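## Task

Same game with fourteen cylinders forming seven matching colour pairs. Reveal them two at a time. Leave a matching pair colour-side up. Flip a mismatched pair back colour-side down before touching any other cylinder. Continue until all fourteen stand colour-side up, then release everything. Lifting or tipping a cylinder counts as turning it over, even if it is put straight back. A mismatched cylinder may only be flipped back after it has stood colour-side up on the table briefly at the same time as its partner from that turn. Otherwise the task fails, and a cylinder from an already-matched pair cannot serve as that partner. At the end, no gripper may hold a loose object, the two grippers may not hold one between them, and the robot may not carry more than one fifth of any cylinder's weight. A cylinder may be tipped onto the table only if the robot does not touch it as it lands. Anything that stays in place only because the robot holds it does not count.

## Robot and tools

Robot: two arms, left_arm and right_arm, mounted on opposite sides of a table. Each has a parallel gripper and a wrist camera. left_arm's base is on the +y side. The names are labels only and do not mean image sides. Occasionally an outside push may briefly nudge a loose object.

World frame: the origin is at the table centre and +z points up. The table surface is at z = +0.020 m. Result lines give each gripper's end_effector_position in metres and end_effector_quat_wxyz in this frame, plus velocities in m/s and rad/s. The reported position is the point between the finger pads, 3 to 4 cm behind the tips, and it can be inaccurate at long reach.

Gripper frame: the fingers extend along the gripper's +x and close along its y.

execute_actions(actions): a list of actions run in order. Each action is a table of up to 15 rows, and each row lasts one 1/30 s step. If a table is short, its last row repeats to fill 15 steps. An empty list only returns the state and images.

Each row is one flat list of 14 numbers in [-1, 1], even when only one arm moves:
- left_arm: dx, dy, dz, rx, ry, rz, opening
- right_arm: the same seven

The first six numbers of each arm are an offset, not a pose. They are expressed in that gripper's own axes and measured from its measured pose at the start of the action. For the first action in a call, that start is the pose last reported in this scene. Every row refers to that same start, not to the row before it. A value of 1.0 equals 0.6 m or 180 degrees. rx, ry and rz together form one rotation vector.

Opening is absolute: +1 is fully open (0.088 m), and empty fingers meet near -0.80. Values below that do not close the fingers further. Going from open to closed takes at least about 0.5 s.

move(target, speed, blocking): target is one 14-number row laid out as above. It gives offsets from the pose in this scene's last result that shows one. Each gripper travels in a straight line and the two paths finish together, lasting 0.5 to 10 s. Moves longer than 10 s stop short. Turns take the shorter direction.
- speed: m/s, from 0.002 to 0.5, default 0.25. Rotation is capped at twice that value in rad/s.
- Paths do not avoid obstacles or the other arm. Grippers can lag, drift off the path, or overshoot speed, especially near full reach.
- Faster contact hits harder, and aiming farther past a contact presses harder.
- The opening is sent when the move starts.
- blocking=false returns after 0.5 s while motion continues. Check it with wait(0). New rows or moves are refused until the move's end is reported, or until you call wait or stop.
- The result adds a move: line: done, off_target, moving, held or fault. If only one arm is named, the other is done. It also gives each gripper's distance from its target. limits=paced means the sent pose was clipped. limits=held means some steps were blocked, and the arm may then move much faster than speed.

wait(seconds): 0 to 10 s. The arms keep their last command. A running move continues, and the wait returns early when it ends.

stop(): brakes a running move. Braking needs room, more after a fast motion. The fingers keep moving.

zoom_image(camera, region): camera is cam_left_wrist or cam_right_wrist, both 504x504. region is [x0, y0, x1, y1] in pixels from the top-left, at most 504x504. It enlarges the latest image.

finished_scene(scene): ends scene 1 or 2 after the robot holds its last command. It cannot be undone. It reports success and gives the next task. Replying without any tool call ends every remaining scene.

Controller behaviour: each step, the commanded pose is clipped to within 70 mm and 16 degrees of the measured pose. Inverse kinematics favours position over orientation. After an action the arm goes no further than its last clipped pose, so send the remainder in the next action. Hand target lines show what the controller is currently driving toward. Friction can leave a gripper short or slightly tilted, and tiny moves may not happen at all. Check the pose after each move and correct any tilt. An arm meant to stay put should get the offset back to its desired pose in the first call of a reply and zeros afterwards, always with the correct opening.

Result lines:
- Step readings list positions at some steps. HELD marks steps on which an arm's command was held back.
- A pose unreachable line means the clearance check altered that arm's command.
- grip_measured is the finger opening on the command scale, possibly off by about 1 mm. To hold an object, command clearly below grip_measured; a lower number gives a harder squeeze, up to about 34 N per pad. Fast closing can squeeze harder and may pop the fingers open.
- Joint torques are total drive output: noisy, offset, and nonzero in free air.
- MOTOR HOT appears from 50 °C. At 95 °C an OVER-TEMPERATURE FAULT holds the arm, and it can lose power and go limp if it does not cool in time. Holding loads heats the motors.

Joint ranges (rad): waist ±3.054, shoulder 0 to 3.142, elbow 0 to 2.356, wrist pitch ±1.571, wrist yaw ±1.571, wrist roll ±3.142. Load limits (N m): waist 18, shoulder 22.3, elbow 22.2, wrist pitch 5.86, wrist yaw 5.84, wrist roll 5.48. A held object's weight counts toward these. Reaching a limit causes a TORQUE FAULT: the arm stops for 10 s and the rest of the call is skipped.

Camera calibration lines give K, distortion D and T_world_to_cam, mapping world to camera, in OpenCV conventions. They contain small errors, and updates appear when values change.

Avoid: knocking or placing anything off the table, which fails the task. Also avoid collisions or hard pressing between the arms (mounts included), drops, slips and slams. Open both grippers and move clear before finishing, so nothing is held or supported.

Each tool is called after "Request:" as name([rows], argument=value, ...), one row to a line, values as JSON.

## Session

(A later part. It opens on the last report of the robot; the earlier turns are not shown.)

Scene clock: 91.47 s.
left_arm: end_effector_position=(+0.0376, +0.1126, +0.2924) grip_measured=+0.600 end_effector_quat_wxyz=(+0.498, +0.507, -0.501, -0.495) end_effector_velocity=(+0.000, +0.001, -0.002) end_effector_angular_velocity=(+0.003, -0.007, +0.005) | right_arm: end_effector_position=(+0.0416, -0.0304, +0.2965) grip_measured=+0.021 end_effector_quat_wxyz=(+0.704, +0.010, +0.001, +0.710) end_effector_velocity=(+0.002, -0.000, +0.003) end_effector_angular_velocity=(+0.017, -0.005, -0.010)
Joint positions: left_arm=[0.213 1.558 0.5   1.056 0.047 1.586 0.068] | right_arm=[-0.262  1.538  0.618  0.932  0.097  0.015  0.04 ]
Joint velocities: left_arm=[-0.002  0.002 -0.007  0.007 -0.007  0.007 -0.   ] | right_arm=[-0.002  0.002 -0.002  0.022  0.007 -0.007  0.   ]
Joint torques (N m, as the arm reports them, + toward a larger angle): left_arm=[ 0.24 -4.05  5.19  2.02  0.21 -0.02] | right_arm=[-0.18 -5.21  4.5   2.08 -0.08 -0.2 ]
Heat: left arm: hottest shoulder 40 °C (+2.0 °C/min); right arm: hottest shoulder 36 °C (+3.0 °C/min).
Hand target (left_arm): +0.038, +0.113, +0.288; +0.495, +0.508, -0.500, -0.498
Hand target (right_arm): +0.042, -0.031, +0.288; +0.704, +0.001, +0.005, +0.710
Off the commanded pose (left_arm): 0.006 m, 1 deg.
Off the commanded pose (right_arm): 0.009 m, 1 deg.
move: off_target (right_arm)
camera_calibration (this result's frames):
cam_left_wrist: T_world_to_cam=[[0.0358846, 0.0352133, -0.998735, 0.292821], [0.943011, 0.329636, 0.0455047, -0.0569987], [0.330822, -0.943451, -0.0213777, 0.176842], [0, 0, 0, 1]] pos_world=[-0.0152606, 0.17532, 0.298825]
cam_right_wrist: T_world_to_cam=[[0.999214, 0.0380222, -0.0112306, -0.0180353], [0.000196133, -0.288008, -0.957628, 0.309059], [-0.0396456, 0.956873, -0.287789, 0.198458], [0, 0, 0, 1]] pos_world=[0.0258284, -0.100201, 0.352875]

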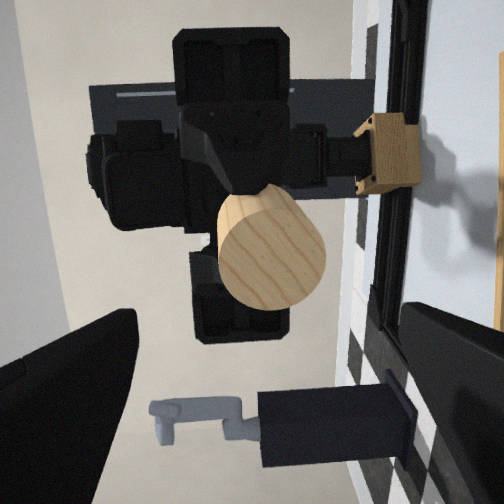

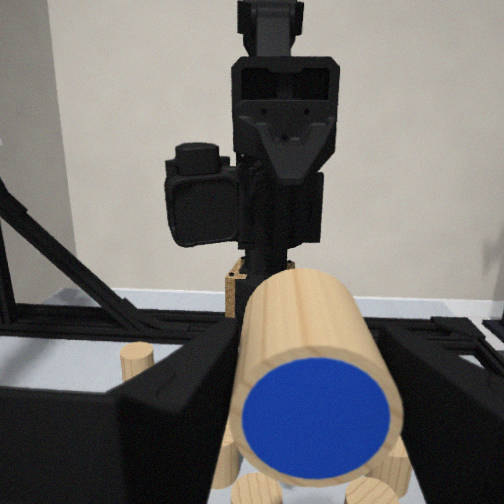

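Request:
move(target=[0.152,-0.004,0,-0.004,0,0,0.6,0,0,0,0,0,0,-0.25], speed=0.15)

Request:
move(target=[0,0,0,0,0,0,-0.25,0,0,0,0,0,0,-0.25])

Request:
move(target=[0,0,0,0,0,0,-0.25,0,0,0,0,0,0,0.55])

Request:
move(target=[0,0,0,0,0,0,-0.25,-0.1,0,-0.005,-0.004,0.004,-0.003,0.55])

Request:
move(target=[-0.03,-0.297,0.032,0,0,-0.5,-0.25,0,0,0,0,0,0,0.55], speed=0.4)

Request:
move(target=[0.064,0,0,0,0,0,-0.25,0,0,0,0,0,0,0.55], speed=0.08)

Request:
move(target=[0,0,0,0,0,0,0.6,0,0,0,0,0,0,0.55])

Request:
move(target=[-0.1,0,0,0,0,0,0.6,0,0,0,0,0,0,0.55])

Request:
move(target=[-0.03,-0.137,0,0,0,0,0.6,0,0,0,0,0,0,0.55])

Scene clock: 98.30 s.
left_arm: end_effector_position=(+0.0393, +0.0242, +0.2898) grip_measured=+0.600 end_effector_quat_wxyz=(+0.499, +0.503, -0.499, -0.498) end_effector_velocity=(+0.000, -0.002, -0.001) end_effector_angular_velocity=(-0.003, +0.022, +0.005) | right_arm: end_effector_position=(+0.0416, -0.0305, +0.2962) grip_measured=+0.021 end_effector_quat_wxyz=(+0.704, +0.010, +0.001, +0.710) end_effector_velocity=(-0.002, -0.000, -0.004) end_effector_angular_velocity=(-0.012, +0.006, +0.010)
Joint positions: left_arm=[0.205 1.864 0.854 1.007 0.043 1.576 0.068] | right_arm=[-0.262  1.538  0.618  0.934  0.097  0.015  0.04 ]
Joint velocities: left_arm=[-0.002  0.012  0.007  0.007 -0.007 -0.022 -0.   ] | right_arm=[ 0.002  0.002 -0.002 -0.007 -0.007  0.007  0.   ]
Joint torques (N m, as the arm reports them, + toward a larger angle): left_arm=[-0.24 -6.01  7.11  1.59 -0.18 -0.14] | right_arm=[ 0.08 -6.45  6.07  1.76  0.01  0.01]
Heat: left arm: hottest shoulder 39 °C (+0.0 °C/min); right arm: hottest shoulder 35 °C (+2.0 °C/min).
Hand target (left_arm): +0.039, +0.021, +0.289; +0.501, +0.503, -0.498, -0.498
Hand target (right_arm): +0.042, -0.030, +0.296; +0.704, +0.010, +0.001, +0.710
Off the commanded pose (left_arm): 0.003 m, 0 deg.
Off the commanded pose (right_arm): 0.000 m, 0 deg.
move: done
camera_calibration (this result's frames):
cam_left_wrist: T_world_to_cam=[[0.026902, 0.034648, -0.999037, 0.293734], [0.94463, 0.326075, 0.0367456, -0.0267378], [0.327034, -0.944709, -0.0239575, 0.093782], [0, 0, 0, 1]] pos_world=[-0.0133146, 0.0871379, 0.296681]
cam_right_wrist: T_world_to_cam=[[0.999204, 0.0383984, -0.0108444, -0.0180865], [0.000674553, -0.288004, -0.957629, 0.308748], [-0.0398947, 0.956859, -0.287801, 0.198424], [0, 0, 0, 1]] pos_world=[0.0257798, -0.100248, 0.352576]

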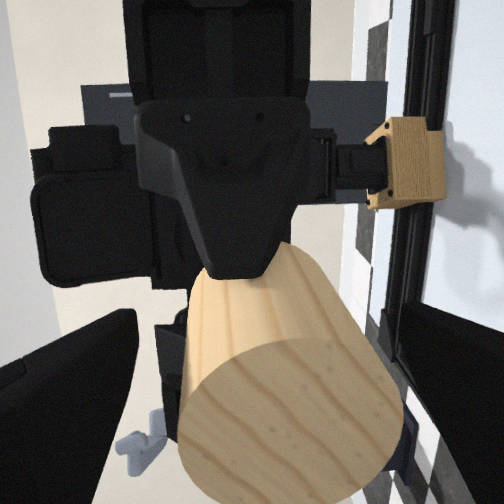

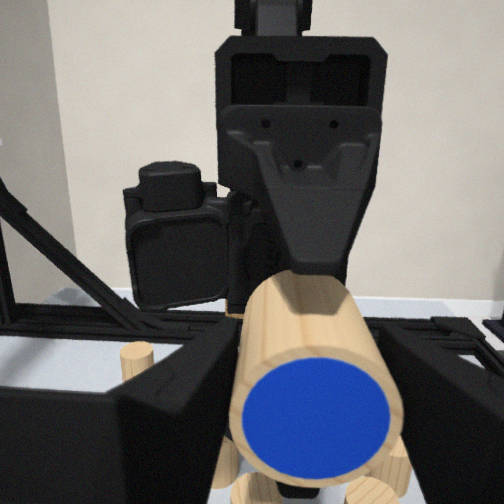

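Scene clock: 98.80 s.
left_arm: end_effector_position=(+0.0393, +0.0241, +0.2898) grip_measured=+0.047 end_effector_quat_wxyz=(+0.499, +0.503, -0.499, -0.498) end_effector_velocity=(+0.002, +0.000, -0.001) end_effector_angular_velocity=(-0.002, +0.007, +0.020) | right_arm: end_effector_position=(+0.0416, -0.0305, +0.2960) grip_measured=+0.021 end_effector_quat_wxyz=(+0.704, +0.010, +0.002, +0.710) end_effector_velocity=(-0.000, -0.001, -0.002) end_effector_angular_velocity=(-0.007, -0.008, +0.005)
Joint positions: left_arm=[0.205 1.864 0.855 1.007 0.043 1.576 0.041] | right_arm=[-0.262  1.538  0.618  0.933  0.097  0.015  0.04 ]
Joint velocities: left_arm=[-0.002  0.002 -0.002  0.007 -0.022 -0.007 -0.   ] | right_arm=[-0.002 -0.002 -0.002 -0.007 -0.007 -0.007 -0.   ]
Joint torques (N m, as the arm reports them, + toward a larger angle): left_arm=[-0.06 -7.09  5.98  1.78 -0.03 -0.04] | right_arm=[ 0.06 -6.34  6.02  1.89  0.01 -0.01]
Heat: left arm: hottest shoulder 39 °C (+0.0 °C/min); right arm: hottest shoulder 35 °C (+2.0 °C/min).
Hand target (left_arm): +0.039, +0.024, +0.290; +0.499, +0.503, -0.500, -0.498
Hand target (right_arm): +0.042, -0.030, +0.296; +0.704, +0.010, +0.001, +0.710
Off the commanded pose (left_arm): 0.000 m, 0 deg.
Off the commanded pose (right_arm): 0.000 m, 0 deg.
move: done
camera_calibration (this result's frames):
cam_left_wrist: T_world_to_cam=[[0.0268836, 0.0350287, -0.999025, 0.29371], [0.94463, 0.326061, 0.0368525, -0.0267492], [0.327033, -0.9447, -0.0243235, 0.0938235], [0, 0, 0, 1]] pos_world=[-0.0133113, 0.0870686, 0.296691]
cam_right_wrist: T_world_to_cam=[[0.9992, 0.0383948, -0.0111739, -0.0179905], [0.000388186, -0.288734, -0.957409, 0.308514], [-0.0399859, 0.956639, -0.288518, 0.198583], [0, 0, 0, 1]] pos_world=[0.0257969, -0.100203, 0.352468]

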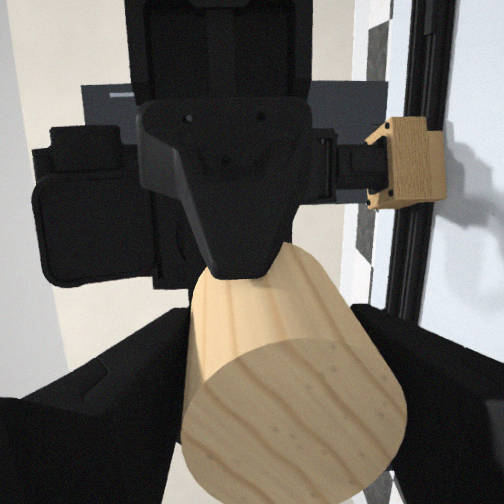

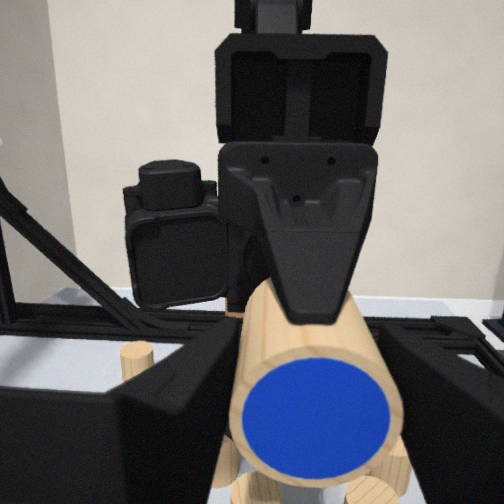

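Scene clock: 99.47 s.
left_arm: end_effector_position=(+0.0393, +0.0241, +0.2897) grip_measured=+0.046 end_effector_quat_wxyz=(+0.499, +0.503, -0.499, -0.498) end_effector_velocity=(-0.000, +0.000, -0.004) end_effector_angular_velocity=(+0.012, +0.008, +0.015) | right_arm: end_effector_position=(+0.0416, -0.0305, +0.2960) grip_measured=+0.548 end_effector_quat_wxyz=(+0.704, +0.010, +0.002, +0.710) end_effector_velocity=(-0.000, -0.000, -0.002) end_effector_angular_velocity=(-0.007, -0.008, +0.015)
Joint positions: left_arm=[0.205 1.864 0.855 1.006 0.043 1.576 0.041] | right_arm=[-0.262  1.538  0.618  0.933  0.097  0.015  0.066]
Joint velocities: left_arm=[-0.007  0.002 -0.002 -0.007 -0.022 -0.007 -0.   ] | right_arm=[-0.007 -0.002 -0.002 -0.007 -0.022 -0.007  0.   ]
Joint torques (N m, as the arm reports them, + toward a larger angle): left_arm=[-0.04 -6.93  5.93  1.8   0.03 -0.03] | right_arm=[ 0.05 -6.32  6.02  1.85  0.01  0.  ]
Heat: left arm: hottest shoulder 40 °C (+1.0 °C/min); right arm: hottest shoulder 35 °C (+2.0 °C/min).
Hand target (left_arm): +0.039, +0.024, +0.290; +0.499, +0.503, -0.499, -0.498
Hand target (right_arm): +0.042, -0.030, +0.296; +0.704, +0.010, +0.002, +0.710
Off the commanded pose (left_arm): 0.000 m, 0 deg.
Off the commanded pose (right_arm): 0.000 m, 0 deg.
move: done
camera_calibration (this result's frames):
cam_left_wrist: T_world_to_cam=[[0.0268651, 0.0354094, -0.999012, 0.293615], [0.944631, 0.326047, 0.0369593, -0.0267769], [0.327033, -0.94469, -0.0246895, 0.0939275], [0, 0, 0, 1]] pos_world=[-0.0133111, 0.0870662, 0.296633]
cam_right_wrist: T_world_to_cam=[[0.9992, 0.0383948, -0.0111739, -0.0179905], [0.000388186, -0.288734, -0.957409, 0.308514], [-0.0399859, 0.956639, -0.288518, 0.198583], [0, 0, 0, 1]] pos_world=[0.0257969, -0.100203, 0.352468]

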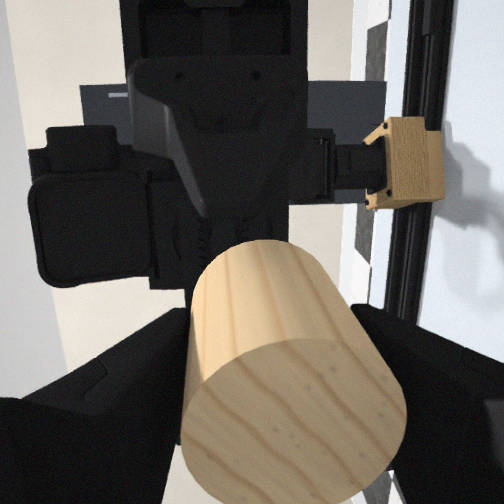

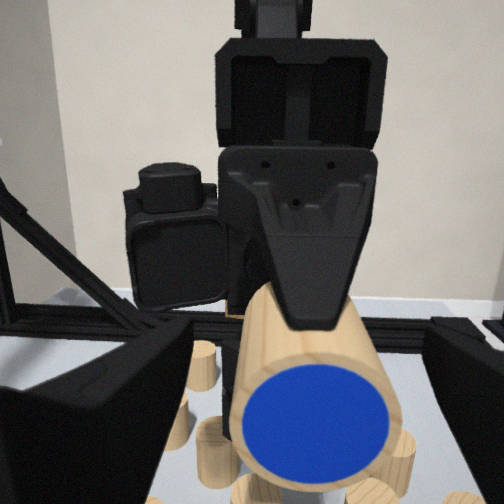

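Scene clock: 100.37 s.
left_arm: end_effector_position=(+0.0393, +0.0241, +0.2897) grip_measured=+0.045 end_effector_quat_wxyz=(+0.499, +0.503, -0.499, -0.498) end_effector_velocity=(+0.002, +0.001, -0.005) end_effector_angular_velocity=(+0.022, +0.008, +0.010) | right_arm: end_effector_position=(+0.0425, -0.0871, +0.2965) grip_measured=+0.550 end_effector_quat_wxyz=(+0.707, +0.007, +0.001, +0.707) end_effector_velocity=(-0.002, -0.003, +0.001) end_effector_angular_velocity=(+0.002, +0.008, +0.010)
Joint positions: left_arm=[0.205 1.864 0.855 1.006 0.043 1.576 0.041] | right_arm=[-0.232  1.289  0.425  0.874  0.136  0.01   0.066]
Joint velocities: left_arm=[ 0.002 -0.002 -0.002 -0.022 -0.007 -0.007 -0.   ] | right_arm=[ 0.002 -0.017 -0.007 -0.007 -0.007  0.007  0.   ]
Joint torques (N m, as the arm reports them, + toward a larger angle): left_arm=[ 0.11 -6.97  5.92  1.76 -0.01 -0.03] | right_arm=[ 0.34 -5.43  4.33  1.59  0.15 -0.17]
Heat: left arm: hottest shoulder 40 °C (+1.0 °C/min); right arm: hottest shoulder 35 °C (+2.0 °C/min).
Hand target (left_arm): +0.039, +0.024, +0.290; +0.499, +0.503, -0.499, -0.498
Hand target (right_arm): +0.042, -0.090, +0.292; +0.707, +0.001, +0.001, +0.707
Off the commanded pose (left_arm): 0.000 m, 0 deg.
Off the commanded pose (right_arm): 0.005 m, 1 deg.
move: done
camera_calibration (this result's frames):
cam_left_wrist: T_world_to_cam=[[0.0268651, 0.0354094, -0.999012, 0.293615], [0.944631, 0.326047, 0.0369593, -0.0267769], [0.327033, -0.94469, -0.0246895, 0.0939275], [0, 0, 0, 1]] pos_world=[-0.0133111, 0.0870662, 0.296633]
cam_right_wrist: T_world_to_cam=[[0.999554, 0.0291702, -0.00640619, -0.0189035], [0.0023703, -0.29131, -0.956626, 0.292081], [-0.0297712, 0.956184, -0.291249, 0.253237], [0, 0, 0, 1]] pos_world=[0.0257419, -0.156504, 0.353047]

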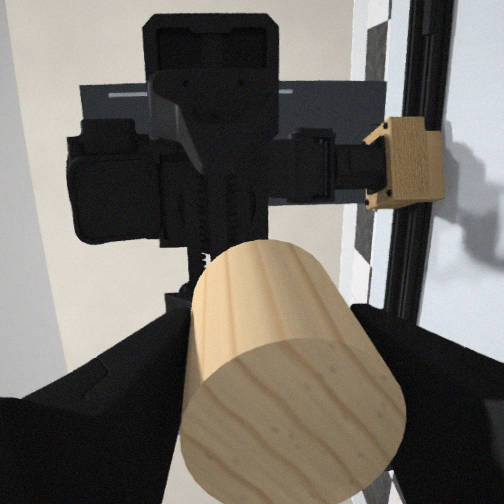

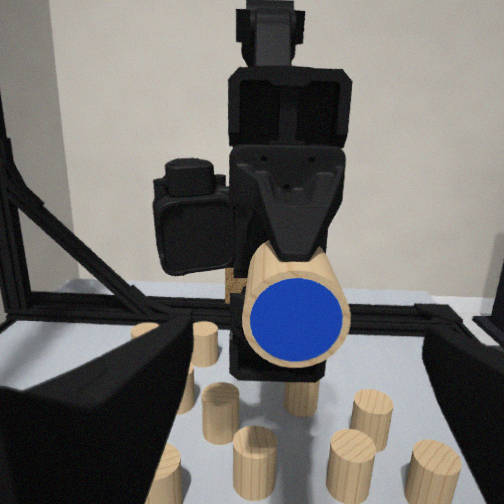

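Scene clock: 103.00 s.
left_arm: end_effector_position=(+0.0215, +0.0432, +0.1126) grip_measured=+0.041 end_effector_quat_wxyz=(+0.004, +0.706, +0.004, -0.709) end_effector_velocity=(-0.000, +0.004, -0.002) end_effector_angular_velocity=(+0.022, -0.007, -0.010) | right_arm: end_effector_position=(+0.0425, -0.0871, +0.2965) grip_measured=+0.550 end_effector_quat_wxyz=(+0.707, +0.007, +0.001, +0.707) end_effector_velocity=(-0.000, -0.000, -0.005) end_effector_angular_velocity=(-0.022, +0.004, +0.005)
Joint positions: left_arm=[ 0.158  2.479  2.06  -1.152  0.004  1.56   0.041] | right_arm=[-0.232  1.289  0.425  0.874  0.136  0.01   0.066]
Joint velocities: left_arm=[-0.002  0.007  0.007 -0.022 -0.007  0.007 -0.   ] | right_arm=[-0.002 -0.002 -0.002 -0.022 -0.007  0.007 -0.   ]
Joint torques (N m, as the arm reports them, + toward a larger angle): left_arm=[-0.2  -9.21  7.18 -0.04 -0.1  -0.07] | right_arm=[ 0.05 -4.55  6.24  1.85 -0.01  0.  ]
Heat: left arm: hottest shoulder 40 °C (+1.0 °C/min); right arm: hottest shoulder 35 °C (+2.0 °C/min).
Hand target (left_arm): +0.021, +0.042, +0.111; +0.003, +0.707, +0.006, -0.707
Hand target (right_arm): +0.042, -0.087, +0.296; +0.707, +0.007, +0.001, +0.707
Off the commanded pose (left_arm): 0.001 m, 1 deg.
Off the commanded pose (right_arm): 0.000 m, 0 deg.
move: done
camera_calibration (this result's frames):
cam_left_wrist: T_world_to_cam=[[0.0102056, 0.999426, 0.0322941, -0.0409415], [0.948159, -0.0199307, 0.317171, -0.0263086], [0.317632, 0.0273831, -0.947818, 0.175502], [0, 0, 0, 1]] pos_world=[-0.0303827, 0.0355879, 0.176011]
cam_right_wrist: T_world_to_cam=[[0.999554, 0.0291702, -0.00640619, -0.0189035], [0.0023703, -0.29131, -0.956626, 0.292081], [-0.0297712, 0.956184, -0.291249, 0.253237], [0, 0, 0, 1]] pos_world=[0.0257419, -0.156504, 0.353047]

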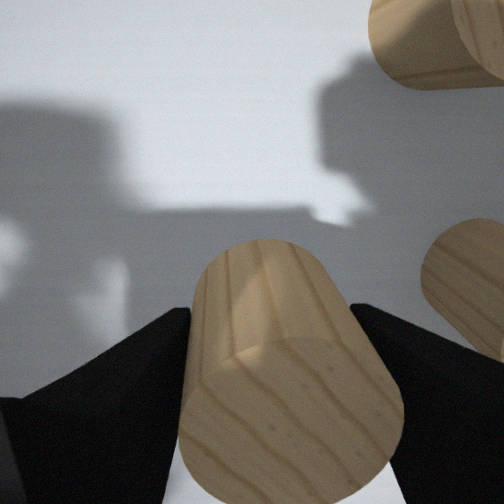

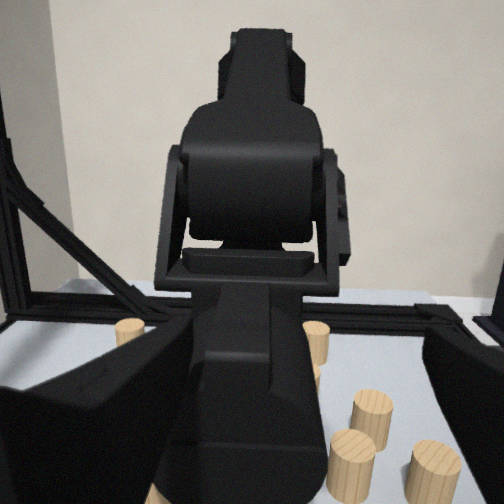

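Scene clock: 103.80 s.
left_arm: end_effector_position=(+0.0215, +0.0416, +0.0800) grip_measured=+0.041 end_effector_quat_wxyz=(+0.008, +0.706, +0.001, -0.709) end_effector_velocity=(-0.002, +0.001, +0.003) end_effector_angular_velocity=(+0.002, +0.007, +0.005) | right_arm: end_effector_position=(+0.0425, -0.0871, +0.2965) grip_measured=+0.550 end_effector_quat_wxyz=(+0.707, +0.007, +0.001, +0.707) end_effector_velocity=(-0.000, +0.000, -0.007) end_effector_angular_velocity=(-0.027, +0.004, +0.005)
Joint positions: left_arm=[ 0.158  2.513  1.99  -1.039  0.004  1.56   0.041] | right_arm=[-0.232  1.289  0.425  0.874  0.136  0.01   0.066]
Joint velocities: left_arm=[-0.002 -0.007 -0.002 -0.007  0.007 -0.007 -0.   ] | right_arm=[-0.002  0.002 -0.002 -0.022 -0.007  0.007 -0.   ]
Joint torques (N m, as the arm reports them, + toward a larger angle): left_arm=[-0.06 -9.22  5.07  0.58  0.05  0.02] | right_arm=[ 0.08 -4.62  6.25  1.85 -0.01  0.  ]
Heat: left arm: hottest shoulder 40 °C (+1.0 °C/min); right arm: hottest shoulder 35 °C (+2.0 °C/min).
Hand target (left_arm): +0.022, +0.043, +0.074; +0.004, +0.706, +0.004, -0.709
Hand target (right_arm): +0.042, -0.087, +0.296; +0.707, +0.007, +0.001, +0.707
Off the commanded pose (left_arm): 0.006 m, 1 deg.
Off the commanded pose (right_arm): 0.000 m, 0 deg.
move: done
camera_calibration (this result's frames):
cam_left_wrist: T_world_to_cam=[[0.0102054, 0.999697, 0.0223801, -0.0375002], [0.948157, -0.0167839, 0.31736, -0.0161724], [0.317639, 0.0179811, -0.948041, 0.145129], [0, 0, 0, 1]] pos_world=[-0.0303819, 0.0346078, 0.14356]
cam_right_wrist: T_world_to_cam=[[0.999554, 0.0291702, -0.00640619, -0.0189035], [0.0023703, -0.29131, -0.956626, 0.292081], [-0.0297712, 0.956184, -0.291249, 0.253237], [0, 0, 0, 1]] pos_world=[0.0257419, -0.156504, 0.353047]

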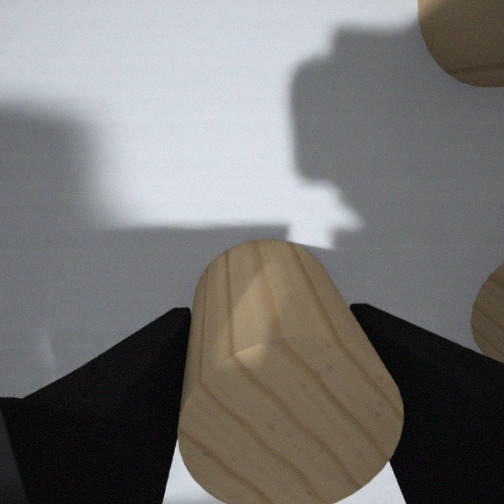

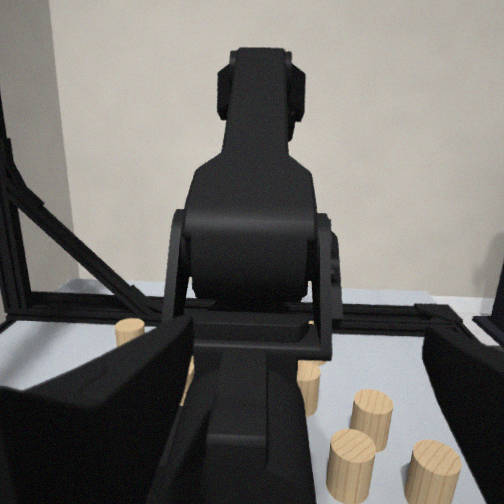

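Scene clock: 104.47 s.
left_arm: end_effector_position=(+0.0215, +0.0416, +0.0800) grip_measured=+0.598 end_effector_quat_wxyz=(+0.008, +0.706, +0.001, -0.709) end_effector_velocity=(+0.002, -0.001, +0.001) end_effector_angular_velocity=(-0.007, -0.007, +0.010) | right_arm: end_effector_position=(+0.0425, -0.0871, +0.2965) grip_measured=+0.550 end_effector_quat_wxyz=(+0.707, +0.007, +0.001, +0.707) end_effector_velocity=(+0.002, +0.000, -0.007) end_effector_angular_velocity=(-0.027, -0.011, -0.010)
Joint positions: left_arm=[ 0.158  2.513  1.99  -1.039  0.004  1.56   0.068] | right_arm=[-0.232  1.289  0.425  0.874  0.136  0.01   0.066]
Joint velocities: left_arm=[ 0.002 -0.002 -0.002  0.007 -0.007 -0.007  0.001] | right_arm=[-0.002  0.002 -0.002 -0.022  0.007 -0.007 -0.   ]
Joint torques (N m, as the arm reports them, + toward a larger angle): left_arm=[  0.05 -10.17   5.8    0.19   0.1    0.01] | right_arm=[ 0.05 -4.6   6.24  1.83  0.   -0.01]
Heat: left arm: hottest shoulder 40 °C (+1.0 °C/min); right arm: hottest shoulder 35 °C (+2.0 °C/min).
Hand target (left_arm): +0.022, +0.042, +0.080; +0.008, +0.706, +0.001, -0.709
Hand target (right_arm): +0.042, -0.087, +0.296; +0.707, +0.007, +0.001, +0.707
Off the commanded pose (left_arm): 0.000 m, 0 deg.
Off the commanded pose (right_arm): 0.000 m, 0 deg.
move: done
camera_calibration (this result's frames):
cam_left_wrist: T_world_to_cam=[[0.0102054, 0.999697, 0.0223801, -0.0375002], [0.948157, -0.0167839, 0.31736, -0.0161724], [0.317639, 0.0179811, -0.948041, 0.145129], [0, 0, 0, 1]] pos_world=[-0.0303819, 0.0346078, 0.14356]
cam_right_wrist: T_world_to_cam=[[0.999554, 0.0291702, -0.00640619, -0.0189035], [0.0023703, -0.29131, -0.956626, 0.292081], [-0.0297712, 0.956184, -0.291249, 0.253237], [0, 0, 0, 1]] pos_world=[0.0257419, -0.156504, 0.353047]

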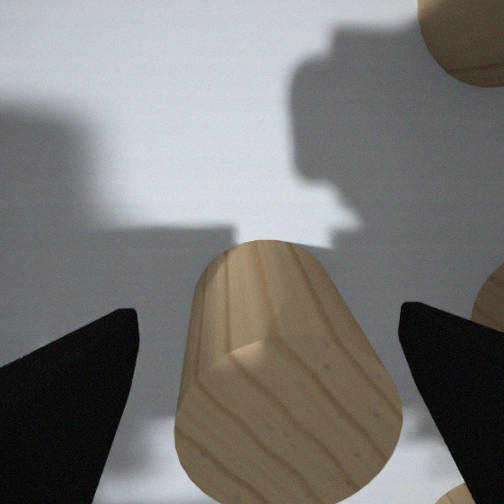

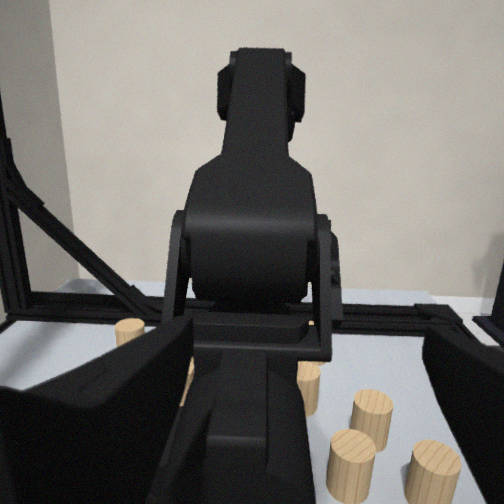

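Scene clock: 105.33 s.
left_arm: end_effector_position=(+0.0217, +0.0468, +0.1303) grip_measured=+0.600 end_effector_quat_wxyz=(-0.002, +0.706, +0.011, -0.709) end_effector_velocity=(-0.000, +0.007, +0.002) end_effector_angular_velocity=(+0.032, -0.008, +0.019) | right_arm: end_effector_position=(+0.0423, -0.0875, +0.2989) grip_measured=+0.550 end_effector_quat_wxyz=(+0.707, +0.012, -0.001, +0.707) end_effector_velocity=(+0.002, -0.001, +0.001) end_effector_angular_velocity=(+0.007, -0.006, -0.010)
Joint positions: left_arm=[ 0.158  2.466  2.108 -1.231  0.004  1.56   0.068] | right_arm=[-0.232  1.286  0.425  0.879  0.136  0.014  0.066]
Joint velocities: left_arm=[-0.002 -0.002  0.002 -0.037 -0.007 -0.022 -0.   ] | right_arm=[-0.002 -0.002 -0.002  0.007  0.007 -0.007 -0.   ]
Joint torques (N m, as the arm reports them, + toward a larger angle): left_arm=[ -0.14 -11.53   7.62   0.12   0.07  -0.01] | right_arm=[ 0.03 -4.22  6.24  1.41  0.03 -0.1 ]
Heat: left arm: hottest shoulder 41 °C (+2.0 °C/min); right arm: hottest shoulder 35 °C (+2.0 °C/min).
Hand target (left_arm): +0.021, +0.042, +0.140; +0.008, +0.706, +0.001, -0.709
Hand target (right_arm): +0.042, -0.087, +0.297; +0.707, +0.008, +0.001, +0.707
Off the commanded pose (left_arm): 0.011 m, 2 deg.
Off the commanded pose (right_arm): 0.002 m, 1 deg.
move: off_target (left_arm)
camera_calibration (this result's frames):
cam_left_wrist: T_world_to_cam=[[0.00982516, 0.998691, 0.0502069, -0.0474539], [0.948173, -0.0252521, 0.31675, -0.0317121], [0.317603, 0.0444927, -0.947179, 0.191231], [0, 0, 0, 1]] pos_world=[-0.0302008, 0.0380826, 0.193557]
cam_right_wrist: T_world_to_cam=[[0.999485, 0.0300659, -0.0111874, -0.0172217], [-0.00223514, -0.282622, -0.959229, 0.296027], [-0.0320019, 0.95876, -0.282409, 0.252003], [0, 0, 0, 1]] pos_world=[0.0259391, -0.157429, 0.354933]

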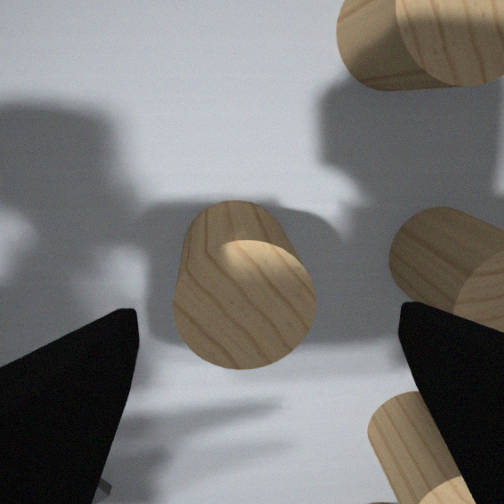

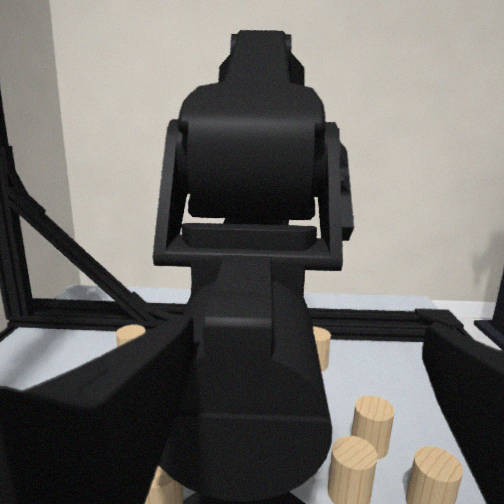

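Scene clock: 106.30 s.
left_arm: end_effector_position=(+0.0216, +0.1286, +0.1454) grip_measured=+0.600 end_effector_quat_wxyz=(-0.007, +0.706, +0.015, -0.708) end_effector_velocity=(-0.002, +0.004, +0.004) end_effector_angular_velocity=(+0.002, +0.008, -0.010) | right_arm: end_effector_position=(+0.0423, -0.0875, +0.2988) grip_measured=+0.550 end_effector_quat_wxyz=(+0.707, +0.012, -0.000, +0.708) end_effector_velocity=(-0.000, -0.000, -0.005) end_effector_angular_velocity=(-0.022, -0.010, +0.005)
Joint positions: left_arm=[ 0.158  2.116  1.573 -1.059  0.004  1.56   0.068] | right_arm=[-0.232  1.286  0.425  0.879  0.135  0.014  0.066]
Joint velocities: left_arm=[-0.002 -0.017 -0.012 -0.007  0.007  0.007 -0.   ] | right_arm=[-0.002 -0.002 -0.002 -0.022 -0.007 -0.007 -0.   ]
Joint torques (N m, as the arm reports them, + toward a larger angle): left_arm=[-0.27 -9.76  4.93  0.34  0.06 -0.05] | right_arm=[ 0.08 -4.57  6.23  1.85  0.01 -0.01]
Heat: left arm: hottest shoulder 41 °C (+2.0 °C/min); right arm: hottest shoulder 35 °C (+2.0 °C/min).
Hand target (left_arm): +0.021, +0.129, +0.150; -0.002, +0.706, +0.011, -0.709
Hand target (right_arm): +0.042, -0.087, +0.299; +0.707, +0.012, -0.001, +0.707
Off the commanded pose (left_arm): 0.004 m, 1 deg.
Off the commanded pose (right_arm): 0.000 m, 0 deg.
move: done
camera_calibration (this result's frames):
cam_left_wrist: T_world_to_cam=[[0.00982599, 0.997931, 0.063536, -0.131718], [0.948177, -0.0294787, 0.316371, -0.0337725], [0.317589, 0.0571348, -0.946505, 0.200279], [0, 0, 0, 1]] pos_world=[-0.0302898, 0.119007, 0.208619]
cam_right_wrist: T_world_to_cam=[[0.999474, 0.0304429, -0.01114, -0.0171459], [-0.00207081, -0.282984, -0.959122, 0.295878], [-0.0323509, 0.958641, -0.282772, 0.25209], [0, 0, 0, 1]] pos_world=[0.0259049, -0.157413, 0.354876]

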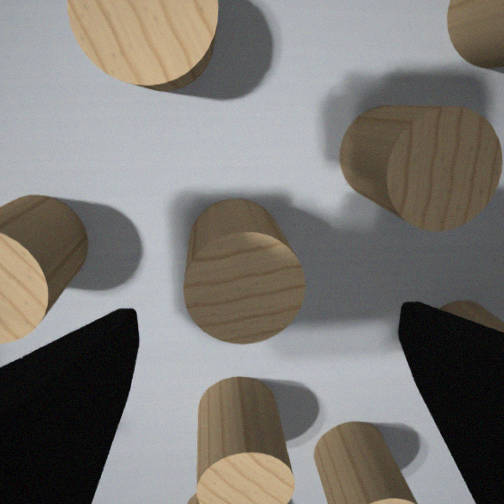

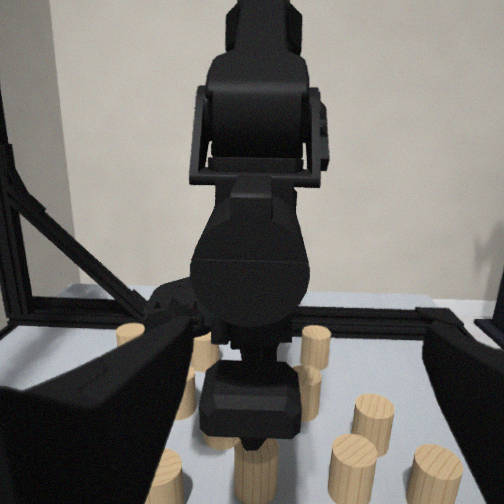

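Request:
execute_actions(actions=[])

Scene clock: 115.83 s.
left_arm: end_effector_position=(+0.0214, +0.1285, +0.1460) grip_measured=+0.600 end_effector_quat_wxyz=(-0.006, +0.706, +0.014, -0.708) end_effector_velocity=(-0.002, -0.001, +0.000) end_effector_angular_velocity=(-0.007, +0.007, +0.005) | right_arm: end_effector_position=(+0.0423, -0.0875, +0.2988) grip_measured=+0.550 end_effector_quat_wxyz=(+0.707, +0.012, -0.000, +0.708) end_effector_velocity=(+0.004, -0.001, -0.002) end_effector_angular_velocity=(-0.007, -0.023, -0.025)
Joint positions: left_arm=[ 0.158  2.114  1.572 -1.058  0.004  1.56   0.068] | right_arm=[-0.232  1.286  0.425  0.879  0.135  0.014  0.066]
Joint velocities: left_arm=[-0.002 -0.002 -0.002  0.007  0.007 -0.007 -0.   ] | right_arm=[-0.002 -0.002 -0.002 -0.007  0.022 -0.022 -0.   ]
Joint torques (N m, as the arm reports them, + toward a larger angle): left_arm=[-0.16 -9.66  5.02  0.35  0.04 -0.04] | right_arm=[ 0.06 -4.54  6.27  1.85  0.02 -0.01]
Heat: left arm: hottest shoulder 44 °C (+4.0 °C/min); right arm: hottest shoulder 34 °C (+1.0 °C/min).
Hand target (left_arm): +0.021, +0.129, +0.150; -0.002, +0.706, +0.010, -0.709
Hand target (right_arm): +0.042, -0.087, +0.299; +0.707, +0.012, -0.001, +0.707
Off the commanded pose (left_arm): 0.004 m, 1 deg.
Off the commanded pose (right_arm): 0.000 m, 0 deg.
camera_calibration (this result's frames):
cam_left_wrist: T_world_to_cam=[[0.0102066, 0.998047, 0.0616325, -0.131424], [0.948166, -0.0292369, 0.316429, -0.0338382], [0.317612, 0.0552082, -0.946612, 0.201089], [0, 0, 0, 1]] pos_world=[-0.0304426, 0.119076, 0.20916]
cam_right_wrist: T_world_to_cam=[[0.999474, 0.0304429, -0.01114, -0.0171459], [-0.00207081, -0.282984, -0.959122, 0.295878], [-0.0323509, 0.958641, -0.282772, 0.25209], [0, 0, 0, 1]] pos_world=[0.0259049, -0.157413, 0.354876]

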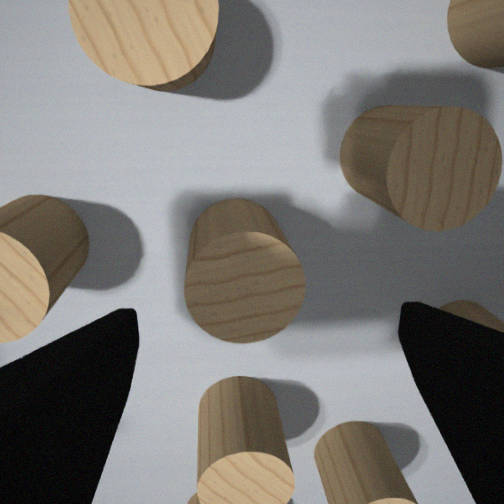

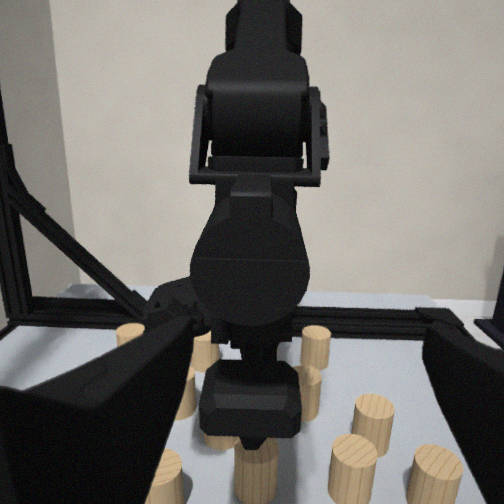

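Request:
move(target=[0.121,0.006,-0.008,0,0,0.01,0.6,0,0,0,0,0,0,0.55], speed=0.1)

Request:
move(target=[0,0,0,0,0,0,-0.25,0,0,0,0,0,0,0.55])

Request:
move(target=[-0.15,0,0,0,0,0,-0.25,0,0,0,0,0,0,0.55])

Request:
move(target=[-0.197,0.168,-0.023,0,0,0.497,-0.25,0,0,0,0,0,0,0.55], speed=0.4)

Scene clock: 120.23 s.
left_arm: end_effector_position=(+0.0255, +0.1256, +0.0774) grip_measured=+0.600 end_effector_quat_wxyz=(+0.008, +0.706, +0.001, -0.709) end_effector_velocity=(-0.002, +0.002, +0.000) end_effector_angular_velocity=(+0.007, -0.007, +0.000) | right_arm: end_effector_position=(+0.0423, -0.0875, +0.2988) grip_measured=+0.550 end_effector_quat_wxyz=(+0.707, +0.012, -0.000, +0.708) end_effector_velocity=(-0.000, -0.000, -0.005) end_effector_angular_velocity=(-0.022, -0.040, +0.004)
Joint positions: left_arm=[ 0.168  2.202  1.417 -0.776  0.004  1.569  0.068] | right_arm=[-0.232  1.286  0.425  0.879  0.135  0.014  0.066]
Joint velocities: left_arm=[-0.007 -0.002 -0.002 -0.007 -0.007 -0.007 -0.   ] | right_arm=[-0.002 -0.002 -0.002 -0.022 -0.007 -0.037 -0.   ]
Joint torques (N m, as the arm reports them, + toward a larger angle): left_arm=[ 0.24 -7.52  4.76  0.44  0.04  0.1 ] | right_arm=[ 0.03 -4.55  6.24  1.83  0.    0.  ]
Heat: left arm: hottest shoulder 44 °C (+4.0 °C/min); right arm: hottest shoulder 34 °C (+1.0 °C/min).
Hand target (left_arm): +0.027, +0.128, +0.073; +0.005, +0.706, +0.004, -0.708
Hand target (right_arm): +0.042, -0.087, +0.299; +0.707, +0.012, -0.000, +0.708
Off the commanded pose (left_arm): 0.004 m, 1 deg.
Off the commanded pose (right_arm): 0.000 m, 0 deg.
move: done
camera_calibration (this result's frames):
cam_left_wrist: T_world_to_cam=[[0.00867732, 0.999729, 0.0215823, -0.121389], [0.948151, -0.0150831, 0.317462, -0.0179299], [0.317702, 0.0177086, -0.948025, 0.139862], [0, 0, 0, 1]] pos_world=[-0.0263807, 0.118609, 0.140904]
cam_right_wrist: T_world_to_cam=[[0.999474, 0.0304429, -0.01114, -0.0171459], [-0.00207081, -0.282984, -0.959122, 0.295878], [-0.0323509, 0.958641, -0.282772, 0.25209], [0, 0, 0, 1]] pos_world=[0.0259049, -0.157413, 0.354876]

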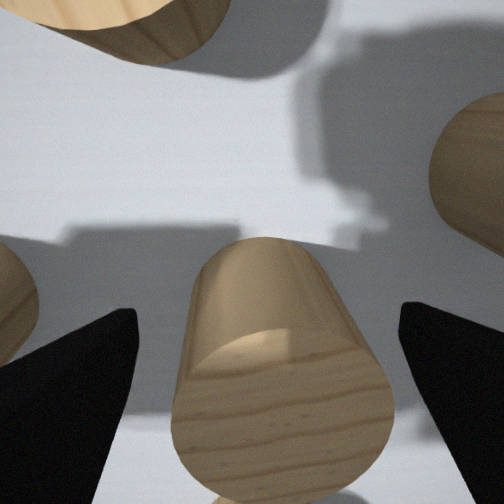

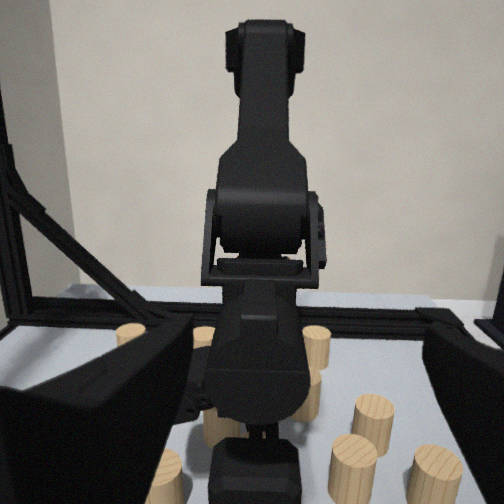

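Scene clock: 120.73 s.
left_arm: end_effector_position=(+0.0255, +0.1259, +0.0774) grip_measured=+0.038 end_effector_quat_wxyz=(+0.008, +0.706, +0.001, -0.709) end_effector_velocity=(-0.004, +0.004, -0.001) end_effector_angular_velocity=(+0.012, +0.008, -0.000) | right_arm: end_effector_position=(+0.0423, -0.0875, +0.2988) grip_measured=+0.550 end_effector_quat_wxyz=(+0.707, +0.012, -0.000, +0.708) end_effector_velocity=(-0.002, -0.001, -0.002) end_effector_angular_velocity=(-0.007, -0.023, +0.009)
Joint positions: left_arm=[ 0.168  2.202  1.417 -0.777  0.004  1.569  0.041] | right_arm=[-0.232  1.286  0.425  0.879  0.135  0.014  0.066]
Joint velocities: left_arm=[-0.007 -0.002 -0.007 -0.007  0.007 -0.007 -0.   ] | right_arm=[ 0.002 -0.002 -0.002 -0.007 -0.007 -0.022 -0.   ]
Joint torques (N m, as the arm reports them, + toward a larger angle): left_arm=[-0.07 -8.2   5.35  0.33  0.07  0.03] | right_arm=[ 0.   -4.57  6.29  1.84  0.    0.  ]
Heat: left arm: hottest shoulder 44 °C (+4.0 °C/min); right arm: hottest shoulder 34 °C (+1.0 °C/min).
Hand target (left_arm): +0.026, +0.126, +0.077; +0.008, +0.706, +0.001, -0.709
Hand target (right_arm): +0.042, -0.087, +0.299; +0.707, +0.012, -0.000, +0.708
Off the commanded pose (left_arm): 0.000 m, 0 deg.
Off the commanded pose (right_arm): 0.000 m, 0 deg.
move: done
camera_calibration (this result's frames):
cam_left_wrist: T_world_to_cam=[[0.0086777, 0.999695, 0.0231076, -0.121836], [0.948156, -0.0155674, 0.317423, -0.0178564], [0.317686, 0.0191551, -0.948003, 0.13967], [0, 0, 0, 1]] pos_world=[-0.0263833, 0.118845, 0.140891]
cam_right_wrist: T_world_to_cam=[[0.999474, 0.0304429, -0.01114, -0.0171459], [-0.00207081, -0.282984, -0.959122, 0.295878], [-0.0323509, 0.958641, -0.282772, 0.25209], [0, 0, 0, 1]] pos_world=[0.0259049, -0.157413, 0.354876]

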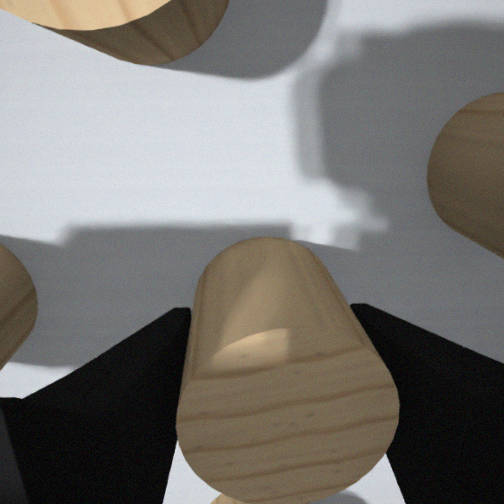

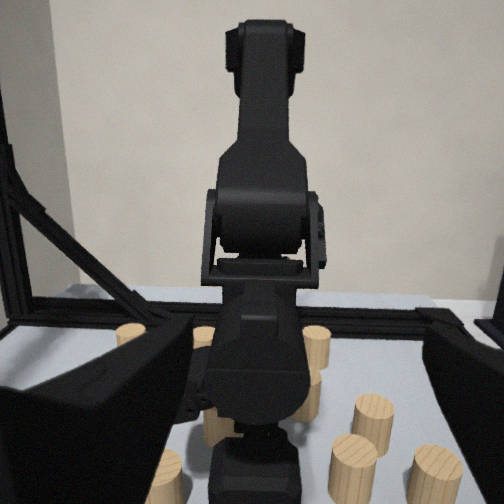

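Scene clock: 121.63 s.
left_arm: end_effector_position=(+0.0255, +0.1290, +0.1611) grip_measured=+0.038 end_effector_quat_wxyz=(+0.002, +0.706, +0.007, -0.709) end_effector_velocity=(+0.000, +0.007, +0.002) end_effector_angular_velocity=(+0.032, -0.007, +0.005) | right_arm: end_effector_position=(+0.0423, -0.0875, +0.2988) grip_measured=+0.550 end_effector_quat_wxyz=(+0.707, +0.012, -0.000, +0.708) end_effector_velocity=(+0.002, -0.001, -0.004) end_effector_angular_velocity=(-0.012, +0.006, -0.010)
Joint positions: left_arm=[ 0.168  2.077  1.578 -1.078  0.004  1.569  0.041] | right_arm=[-0.232  1.286  0.425  0.879  0.135  0.014  0.066]
Joint velocities: left_arm=[-0.002 -0.002  0.002 -0.037 -0.007 -0.007 -0.   ] | right_arm=[-0.002 -0.002 -0.007 -0.007  0.007  0.007  0.   ]
Joint torques (N m, as the arm reports them, + toward a larger angle): left_arm=[-0.13 -8.94  6.91 -0.05  0.04 -0.01] | right_arm=[ 0.07 -4.58  6.24  1.85  0.    0.01]
Heat: left arm: hottest shoulder 44 °C (+4.1 °C/min); right arm: hottest shoulder 34 °C (+1.0 °C/min).
Hand target (left_arm): +0.025, +0.126, +0.167; +0.008, +0.706, +0.001, -0.709
Hand target (right_arm): +0.042, -0.087, +0.299; +0.707, +0.012, -0.000, +0.708
Off the commanded pose (left_arm): 0.007 m, 1 deg.
Off the commanded pose (right_arm): 0.000 m, 0 deg.
move: done
camera_calibration (this result's frames):
cam_left_wrist: T_world_to_cam=[[0.00868302, 0.999212, 0.0387374, -0.129315], [0.948211, -0.0205284, 0.316977, -0.0436474], [0.317523, 0.0339789, -0.947642, 0.217044], [0, 0, 0, 1]] pos_world=[-0.0264064, 0.120942, 0.224524]
cam_right_wrist: T_world_to_cam=[[0.999474, 0.0304429, -0.01114, -0.0171459], [-0.00207081, -0.282984, -0.959122, 0.295878], [-0.0323509, 0.958641, -0.282772, 0.25209], [0, 0, 0, 1]] pos_world=[0.0259049, -0.157413, 0.354876]

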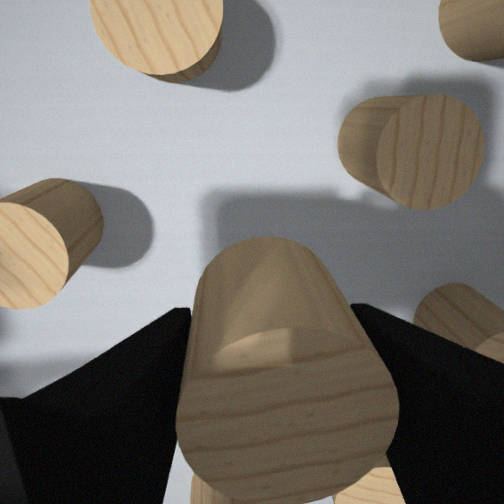

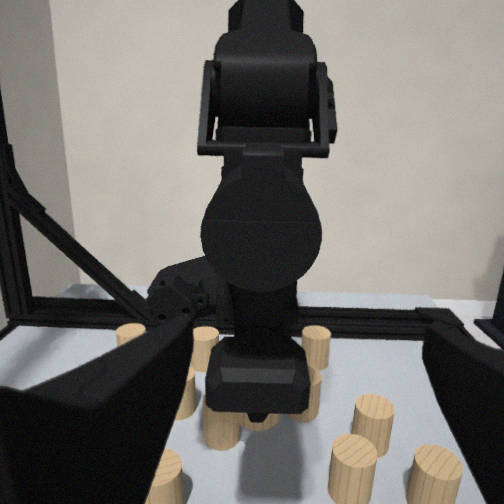

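Scene clock: 124.17 s.
left_arm: end_effector_position=(+0.0398, +0.0282, +0.2824) grip_measured=+0.037 end_effector_quat_wxyz=(+0.498, +0.507, -0.496, -0.500) end_effector_velocity=(-0.000, -0.000, -0.003) end_effector_angular_velocity=(+0.002, +0.007, +0.005) | right_arm: end_effector_position=(+0.0423, -0.0875, +0.2988) grip_measured=+0.550 end_effector_quat_wxyz=(+0.707, +0.012, -0.000, +0.708) end_effector_velocity=(-0.000, +0.000, +0.000) end_effector_angular_velocity=(-0.002, -0.008, +0.005)
Joint positions: left_arm=[0.206 1.867 0.831 1.024 0.04  1.576 0.041] | right_arm=[-0.232  1.286  0.425  0.879  0.135  0.014  0.066]
Joint velocities: left_arm=[-0.002  0.007 -0.002  0.007 -0.007 -0.007 -0.   ] | right_arm=[-0.002 -0.002  0.002 -0.007 -0.007 -0.007 -0.   ]
Joint torques (N m, as the arm reports them, + toward a larger angle): left_arm=[ 0.12 -6.23  5.61  2.1   0.24 -0.1 ] | right_arm=[ 0.06 -4.59  6.24  1.83  0.    0.  ]
Heat: left arm: hottest shoulder 44 °C (+4.0 °C/min); right arm: hottest shoulder 34 °C (+0.0 °C/min).
Hand target (left_arm): +0.040, +0.028, +0.279; +0.497, +0.505, -0.495, -0.502
Hand target (right_arm): +0.042, -0.087, +0.299; +0.707, +0.012, -0.000, +0.708
Off the commanded pose (left_arm): 0.004 m, 1 deg.
Off the commanded pose (right_arm): 0.000 m, 0 deg.
move: done
camera_calibration (this result's frames):
cam_left_wrist: T_world_to_cam=[[0.0258758, 0.0454037, -0.998634, 0.285779], [0.943412, 0.329272, 0.0394156, -0.0290401], [0.330612, -0.943143, -0.0343142, 0.0999304], [0, 0, 0, 1]] pos_world=[-0.0130362, 0.0908353, 0.289962]
cam_right_wrist: T_world_to_cam=[[0.999474, 0.0304429, -0.01114, -0.0171459], [-0.00207081, -0.282984, -0.959122, 0.295878], [-0.0323509, 0.958641, -0.282772, 0.25209], [0, 0, 0, 1]] pos_world=[0.0259049, -0.157413, 0.354876]

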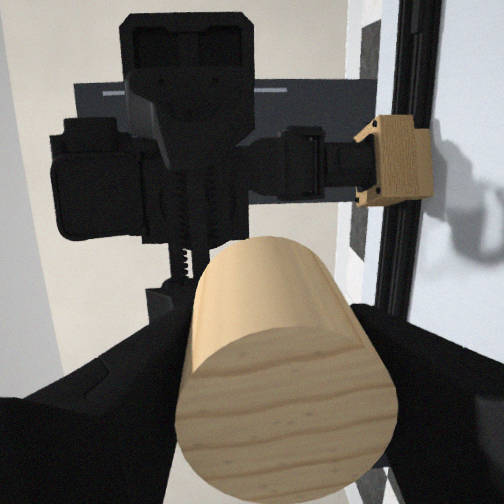

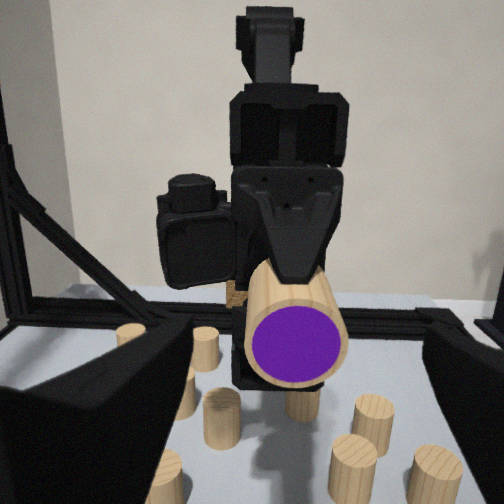

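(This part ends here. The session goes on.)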